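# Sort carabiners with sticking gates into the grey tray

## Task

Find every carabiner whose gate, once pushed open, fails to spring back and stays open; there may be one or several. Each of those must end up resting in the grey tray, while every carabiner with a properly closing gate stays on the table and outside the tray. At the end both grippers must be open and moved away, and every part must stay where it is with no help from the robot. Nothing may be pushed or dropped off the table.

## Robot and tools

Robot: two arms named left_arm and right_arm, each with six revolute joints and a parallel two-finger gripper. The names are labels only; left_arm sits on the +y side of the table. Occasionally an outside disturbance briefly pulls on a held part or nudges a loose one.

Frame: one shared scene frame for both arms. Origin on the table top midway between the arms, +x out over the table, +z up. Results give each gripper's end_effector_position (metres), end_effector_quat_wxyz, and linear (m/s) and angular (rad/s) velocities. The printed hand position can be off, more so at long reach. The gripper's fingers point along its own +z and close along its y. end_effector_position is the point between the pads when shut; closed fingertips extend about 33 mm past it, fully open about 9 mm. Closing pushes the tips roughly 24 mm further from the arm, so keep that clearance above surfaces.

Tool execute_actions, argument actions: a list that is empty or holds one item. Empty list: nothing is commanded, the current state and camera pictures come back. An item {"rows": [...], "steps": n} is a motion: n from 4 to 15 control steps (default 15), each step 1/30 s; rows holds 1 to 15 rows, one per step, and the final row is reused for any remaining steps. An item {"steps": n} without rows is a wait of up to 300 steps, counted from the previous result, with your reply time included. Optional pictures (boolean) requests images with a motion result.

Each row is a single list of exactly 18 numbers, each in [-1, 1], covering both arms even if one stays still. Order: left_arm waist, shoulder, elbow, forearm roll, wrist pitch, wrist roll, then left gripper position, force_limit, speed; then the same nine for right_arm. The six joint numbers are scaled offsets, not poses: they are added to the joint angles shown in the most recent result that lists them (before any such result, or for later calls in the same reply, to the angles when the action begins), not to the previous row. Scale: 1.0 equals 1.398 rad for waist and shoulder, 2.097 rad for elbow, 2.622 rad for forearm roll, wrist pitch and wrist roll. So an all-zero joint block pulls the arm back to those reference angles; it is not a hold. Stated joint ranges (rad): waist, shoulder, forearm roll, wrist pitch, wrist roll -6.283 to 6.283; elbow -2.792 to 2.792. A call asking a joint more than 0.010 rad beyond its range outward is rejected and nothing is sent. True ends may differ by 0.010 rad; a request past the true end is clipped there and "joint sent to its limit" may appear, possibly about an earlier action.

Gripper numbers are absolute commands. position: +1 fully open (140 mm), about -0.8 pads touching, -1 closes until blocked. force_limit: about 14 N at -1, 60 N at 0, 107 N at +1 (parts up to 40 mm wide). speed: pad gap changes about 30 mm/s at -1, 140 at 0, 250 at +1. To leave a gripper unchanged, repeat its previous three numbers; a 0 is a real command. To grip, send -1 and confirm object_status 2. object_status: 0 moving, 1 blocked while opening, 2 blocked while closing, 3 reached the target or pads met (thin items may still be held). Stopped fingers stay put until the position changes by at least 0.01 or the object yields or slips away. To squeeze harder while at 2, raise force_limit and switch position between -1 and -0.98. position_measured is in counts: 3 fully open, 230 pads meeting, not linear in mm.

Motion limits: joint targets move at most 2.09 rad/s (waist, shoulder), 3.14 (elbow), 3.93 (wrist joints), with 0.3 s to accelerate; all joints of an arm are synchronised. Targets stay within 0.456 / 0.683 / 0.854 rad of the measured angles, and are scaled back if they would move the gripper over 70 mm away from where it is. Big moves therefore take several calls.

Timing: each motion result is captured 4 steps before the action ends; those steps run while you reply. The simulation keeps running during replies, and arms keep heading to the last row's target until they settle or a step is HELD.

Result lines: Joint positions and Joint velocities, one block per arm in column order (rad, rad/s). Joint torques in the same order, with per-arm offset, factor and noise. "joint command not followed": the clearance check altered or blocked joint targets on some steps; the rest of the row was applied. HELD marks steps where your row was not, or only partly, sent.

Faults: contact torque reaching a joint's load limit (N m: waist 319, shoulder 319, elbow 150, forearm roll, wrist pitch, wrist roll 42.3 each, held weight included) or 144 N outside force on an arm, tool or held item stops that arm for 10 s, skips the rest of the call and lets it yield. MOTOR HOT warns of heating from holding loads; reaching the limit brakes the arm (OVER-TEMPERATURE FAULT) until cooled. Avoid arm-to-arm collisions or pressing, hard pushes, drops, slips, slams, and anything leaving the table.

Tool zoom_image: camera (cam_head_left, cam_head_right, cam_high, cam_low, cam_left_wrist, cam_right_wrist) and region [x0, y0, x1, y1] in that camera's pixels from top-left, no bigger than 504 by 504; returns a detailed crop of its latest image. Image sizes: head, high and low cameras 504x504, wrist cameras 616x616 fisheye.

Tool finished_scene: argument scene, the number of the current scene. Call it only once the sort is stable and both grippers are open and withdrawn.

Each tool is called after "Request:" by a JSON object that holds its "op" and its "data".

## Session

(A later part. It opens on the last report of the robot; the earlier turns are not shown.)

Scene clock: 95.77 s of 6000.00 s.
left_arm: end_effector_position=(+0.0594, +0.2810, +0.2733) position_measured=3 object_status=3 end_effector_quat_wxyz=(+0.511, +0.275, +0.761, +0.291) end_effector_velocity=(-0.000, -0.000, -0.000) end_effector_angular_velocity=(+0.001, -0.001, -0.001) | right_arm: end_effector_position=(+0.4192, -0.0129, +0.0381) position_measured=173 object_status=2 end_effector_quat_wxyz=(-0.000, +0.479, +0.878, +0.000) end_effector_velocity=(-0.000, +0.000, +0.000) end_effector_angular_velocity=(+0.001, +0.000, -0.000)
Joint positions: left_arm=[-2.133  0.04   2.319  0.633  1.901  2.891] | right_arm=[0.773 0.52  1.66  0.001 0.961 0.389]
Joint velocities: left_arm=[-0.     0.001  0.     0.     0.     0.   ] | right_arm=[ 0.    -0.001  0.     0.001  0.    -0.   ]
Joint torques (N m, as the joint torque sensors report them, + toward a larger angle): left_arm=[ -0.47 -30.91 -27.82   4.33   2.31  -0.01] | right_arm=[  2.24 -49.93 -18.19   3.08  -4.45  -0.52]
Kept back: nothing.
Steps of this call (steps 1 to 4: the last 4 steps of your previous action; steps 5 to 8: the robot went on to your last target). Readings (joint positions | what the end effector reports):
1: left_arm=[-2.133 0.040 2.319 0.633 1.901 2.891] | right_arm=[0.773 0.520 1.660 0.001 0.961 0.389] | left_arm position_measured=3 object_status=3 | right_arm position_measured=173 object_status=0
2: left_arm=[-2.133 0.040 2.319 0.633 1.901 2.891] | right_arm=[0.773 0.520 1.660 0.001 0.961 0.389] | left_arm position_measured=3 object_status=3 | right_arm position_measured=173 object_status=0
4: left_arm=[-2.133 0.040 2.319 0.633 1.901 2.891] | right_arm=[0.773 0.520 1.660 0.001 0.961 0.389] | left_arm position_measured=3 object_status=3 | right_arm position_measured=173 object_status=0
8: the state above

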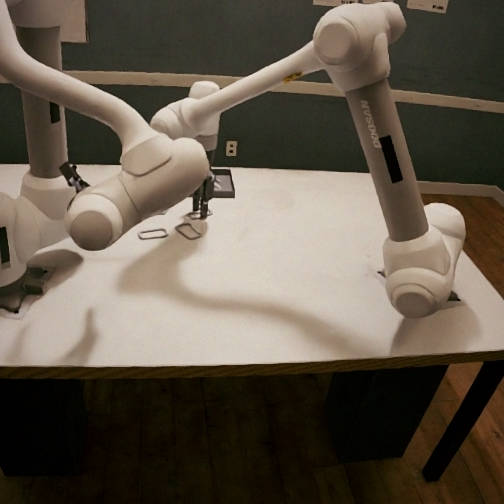

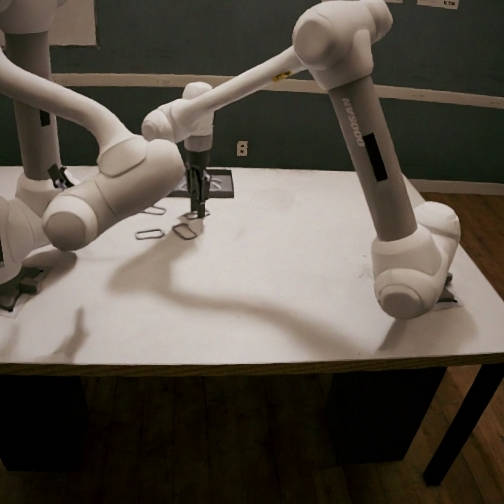

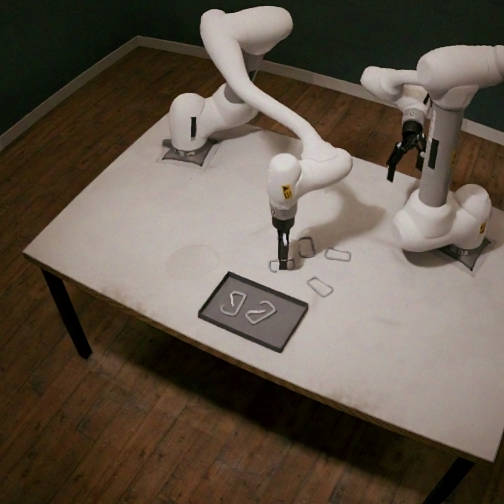

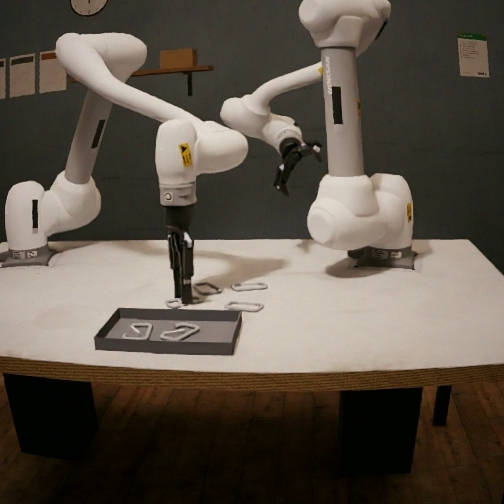

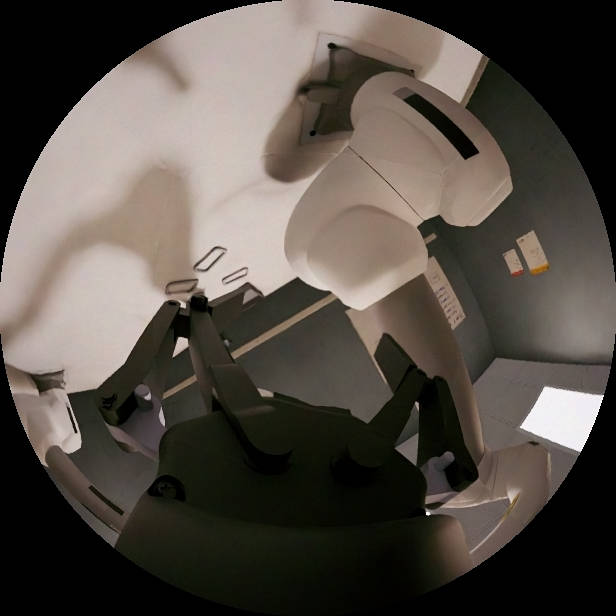

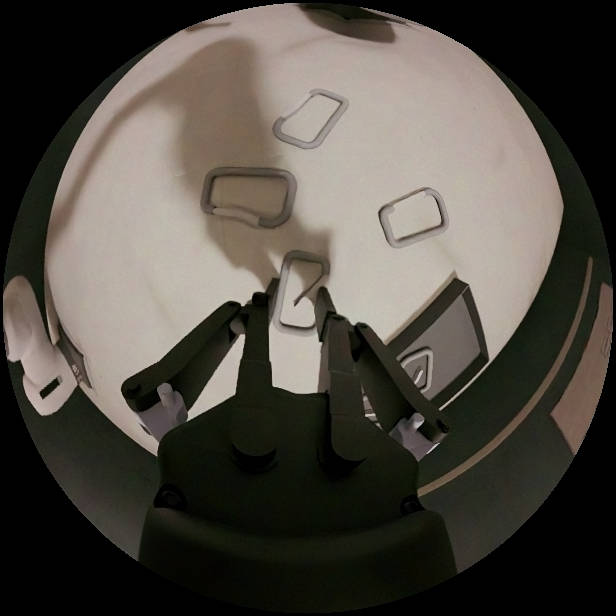

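Request:
{"op": "execute_actions", "data": {"actions": [{"rows":[[0,0,0,0,0,0,1,0,0,0,-0.0025,-0.0011,0,0.0022,0,-0.39,-0.3,-0.3],[0,0,0,0,0,0,1,0,0,0,-0.0025,-0.0011,0,0.0022,0,-0.39,-0.3,-0.3],[0,0,0,0,0,0,1,0,0,0,-0.0025,-0.0011,0,0.0022,0,0.1,-0.3,0.3]],"steps":15}]}}

Request:
{"op": "execute_actions", "data": {"actions": [{"rows":[[0,0,0,0,0,0,1,0,0,0,-0.02,-0.009,0,0.018,0,0.1,-0.3,0.3]],"steps":12}], "pictures": true}}

Scene clock: 96.33 s of 6000.00 s.
left_arm: end_effector_position=(+0.0594, +0.2810, +0.2733) position_measured=3 object_status=3 end_effector_quat_wxyz=(+0.511, +0.275, +0.761, +0.291) end_effector_velocity=(-0.000, -0.000, +0.000) end_effector_angular_velocity=(-0.000, -0.001, -0.002) | right_arm: end_effector_position=(+0.4192, -0.0130, +0.0417) position_measured=117 object_status=0 end_effector_quat_wxyz=(-0.000, +0.479, +0.878, +0.000) end_effector_velocity=(+0.000, -0.000, -0.000) end_effector_angular_velocity=(-0.000, +0.001, -0.001)
Joint positions: left_arm=[-2.133  0.04   2.319  0.633  1.901  2.891] | right_arm=[0.773 0.517 1.658 0.001 0.967 0.389]
Joint velocities: left_arm=[-0.001  0.001 -0.     0.001 -0.    -0.   ] | right_arm=[-0.     0.    -0.     0.001  0.001  0.001]
Joint torques (N m, as the joint torque sensors report them, + toward a larger angle): left_arm=[  0.16 -30.49 -27.75   4.38   2.23   0.09] | right_arm=[  3.57 -87.49 -32.55   3.9   -0.09  -0.25]
Steps of this call (steps 1 to 6: the robot went on to your last target; steps 7 to 17: the first 11 steps of this action). Readings (joint positions | what the end effector reports):
7: left_arm=[-2.133 0.040 2.319 0.633 1.901 2.891] | right_arm=[0.773 0.520 1.660 0.001 0.961 0.389] | left_arm position_measured=3 object_status=3 | right_arm position_measured=173 object_status=2
8: left_arm=[-2.133 0.040 2.319 0.633 1.901 2.891] | right_arm=[0.773 0.520 1.660 0.001 0.963 0.389] | left_arm position_measured=3 object_status=3 | right_arm position_measured=173 object_status=2
10: left_arm=[-2.133 0.040 2.319 0.633 1.901 2.891] | right_arm=[0.773 0.518 1.659 0.001 0.965 0.389] | left_arm position_measured=3 object_status=3 | right_arm position_measured=173 object_status=0
14: left_arm=[-2.133 0.040 2.319 0.633 1.901 2.891] | right_arm=[0.773 0.517 1.658 0.001 0.967 0.389] | left_arm position_measured=3 object_status=3 | right_arm position_measured=132 object_status=0
17: the state above

Scene clock: 96.73 s of 6000.00 s.
left_arm: end_effector_position=(+0.0594, +0.2810, +0.2733) position_measured=3 object_status=3 end_effector_quat_wxyz=(+0.511, +0.275, +0.761, +0.291) end_effector_velocity=(-0.001, -0.000, -0.000) end_effector_angular_velocity=(+0.000, -0.001, -0.001) | right_arm: end_effector_position=(+0.4187, -0.0137, +0.0708) position_measured=117 object_status=3 end_effector_quat_wxyz=(-0.000, +0.479, +0.878, -0.000) end_effector_velocity=(-0.001, -0.001, +0.017) end_effector_angular_velocity=(-0.002, +0.001, -0.001)
Joint positions: left_arm=[-2.133  0.04   2.319  0.633  1.901  2.891] | right_arm=[0.773 0.49  1.64  0.001 1.012 0.389]
Joint velocities: left_arm=[-0.002  0.002  0.     0.    -0.    -0.001] | right_arm=[ 0.    -0.015 -0.011  0.     0.028  0.001]
Joint torques (N m, as the joint torque sensors report them, + toward a larger angle): left_arm=[ -0.46 -31.24 -27.83   4.4    2.11   0.06] | right_arm=[  3.42 -81.58 -32.98   3.93  -0.15  -0.26]
Steps of this call (steps 1 to 4: the last 4 steps of your previous action; steps 5 to 12: the first 8 steps of this action, its rows measured from where the robot was after step 4). Readings (joint positions | what the end effector reports):
4: left_arm=[-2.133 0.040 2.319 0.633 1.901 2.891] | right_arm=[0.773 0.516 1.658 0.001 0.967 0.389] | left_arm position_measured=3 object_status=3 | right_arm position_measured=117 object_status=0
5: left_arm=[-2.133 0.040 2.319 0.633 1.901 2.891] | right_arm=[0.773 0.516 1.658 0.001 0.967 0.389] | left_arm position_measured=3 object_status=3 | right_arm position_measured=117 object_status=3
6: left_arm=[-2.133 0.040 2.319 0.633 1.901 2.891] | right_arm=[0.773 0.513 1.656 0.001 0.973 0.389] | left_arm position_measured=3 object_status=3 | right_arm position_measured=117 object_status=3
8: left_arm=[-2.133 0.040 2.319 0.633 1.901 2.891] | right_arm=[0.773 0.498 1.645 0.001 0.998 0.389] | left_arm position_measured=3 object_status=3 | right_arm position_measured=117 object_status=3
12: the state above

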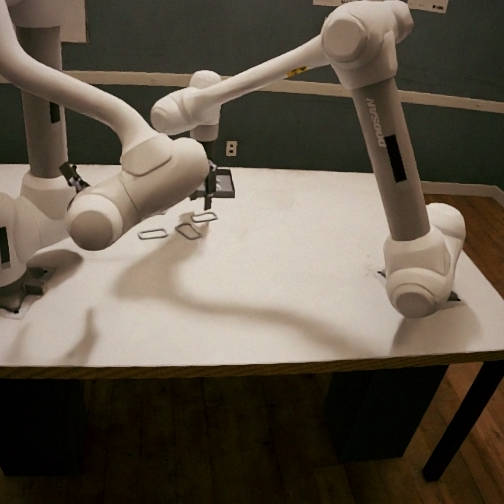

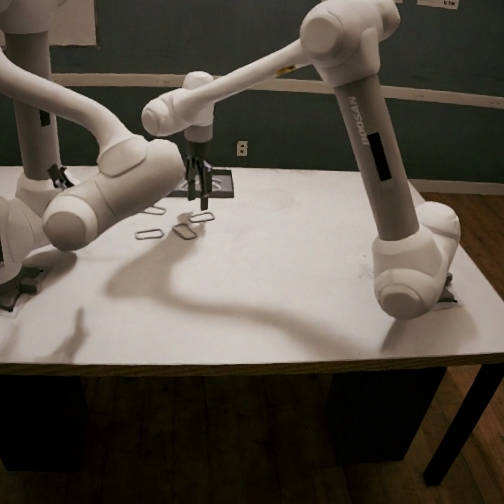

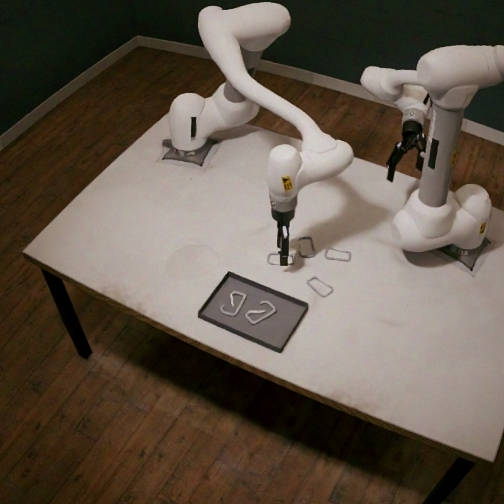

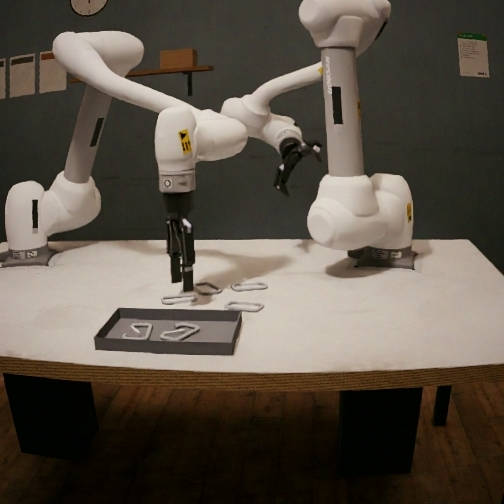

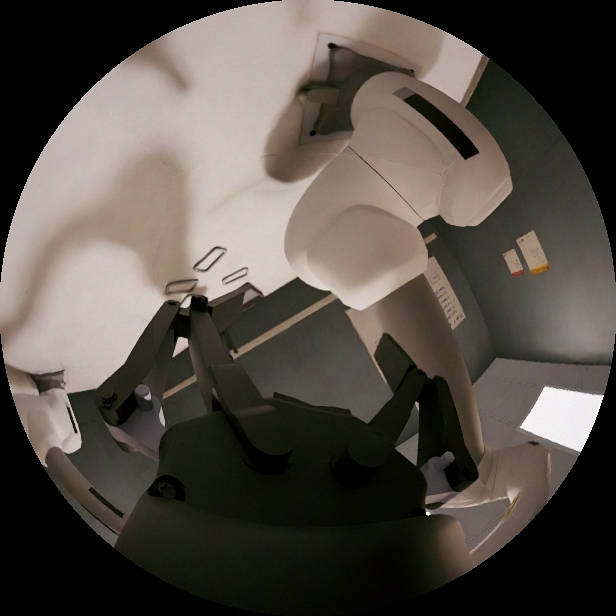

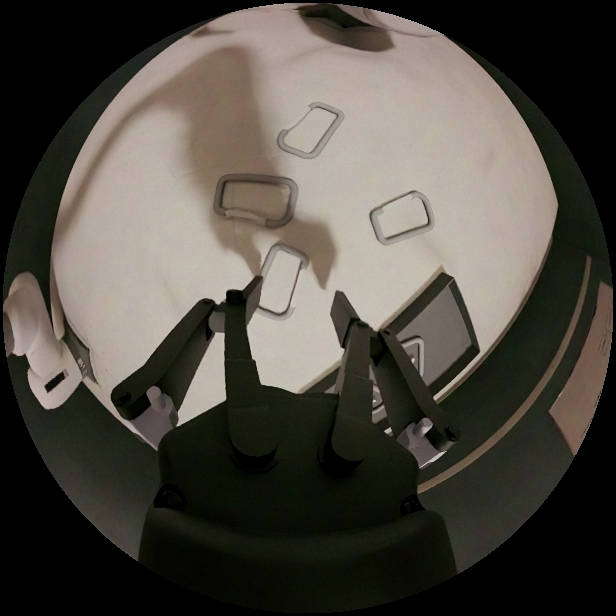

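Snapped shut: good. Lift clear.

Request:
{"op": "execute_actions", "data": {"actions": [{"rows":[[0,0,0,0,0,0,1,0,0,0,-0.1,0,0,0.053,0,0.1,-0.3,0.3]],"steps":15}]}}

Request:
{"op": "finished_scene", "data": {"scene": 1}}

Scene clock: 97.23 s of 6000.00 s.
left_arm: end_effector_position=(+0.0594, +0.2810, +0.2733) position_measured=3 object_status=3 end_effector_quat_wxyz=(+0.511, +0.275, +0.761, +0.291) end_effector_velocity=(-0.000, +0.000, +0.000) end_effector_angular_velocity=(-0.001, +0.000, -0.000) | right_arm: end_effector_position=(+0.3957, -0.0466, +0.1715) position_measured=117 object_status=3 end_effector_quat_wxyz=(-0.000, +0.479, +0.878, +0.001) end_effector_velocity=(-0.023, -0.032, +0.074) end_effector_angular_velocity=(-0.003, +0.003, +0.000)
Joint positions: left_arm=[-2.133  0.04   2.319  0.633  1.901  2.891] | right_arm=[0.773 0.355 1.64  0.001 1.146 0.389]
Joint velocities: left_arm=[-0.    -0.     0.    -0.    -0.    -0.001] | right_arm=[ 0.    -0.105  0.004  0.     0.106  0.   ]
Joint torques (N m, as the joint torque sensors report them, + toward a larger angle): left_arm=[  0.24 -30.68 -27.88   4.35   2.21   0.01] | right_arm=[ -1.17 -47.78 -29.05   3.25  -0.3   -0.24]
Steps of this call (steps 1 to 4: the last 4 steps of your previous action; steps 5 to 15: the first 11 steps of this action). Readings (joint positions | what the end effector reports):
5: left_arm=[-2.133 0.040 2.319 0.633 1.901 2.891] | right_arm=[0.773 0.488 1.639 0.001 1.014 0.389] | left_arm position_measured=3 object_status=3 | right_arm position_measured=117 object_status=3
6: left_arm=[-2.133 0.040 2.319 0.633 1.901 2.891] | right_arm=[0.773 0.485 1.639 0.001 1.018 0.389] | left_arm position_measured=3 object_status=3 | right_arm position_measured=117 object_status=3
8: left_arm=[-2.133 0.040 2.319 0.633 1.901 2.891] | right_arm=[0.773 0.456 1.639 0.001 1.047 0.389] | left_arm position_measured=3 object_status=3 | right_arm position_measured=117 object_status=3
12: left_arm=[-2.133 0.040 2.319 0.633 1.901 2.891] | right_arm=[0.773 0.382 1.640 0.001 1.118 0.389] | left_arm position_measured=3 object_status=3 | right_arm position_measured=117 object_status=3
15: the state above

The scene is finished: the task was done.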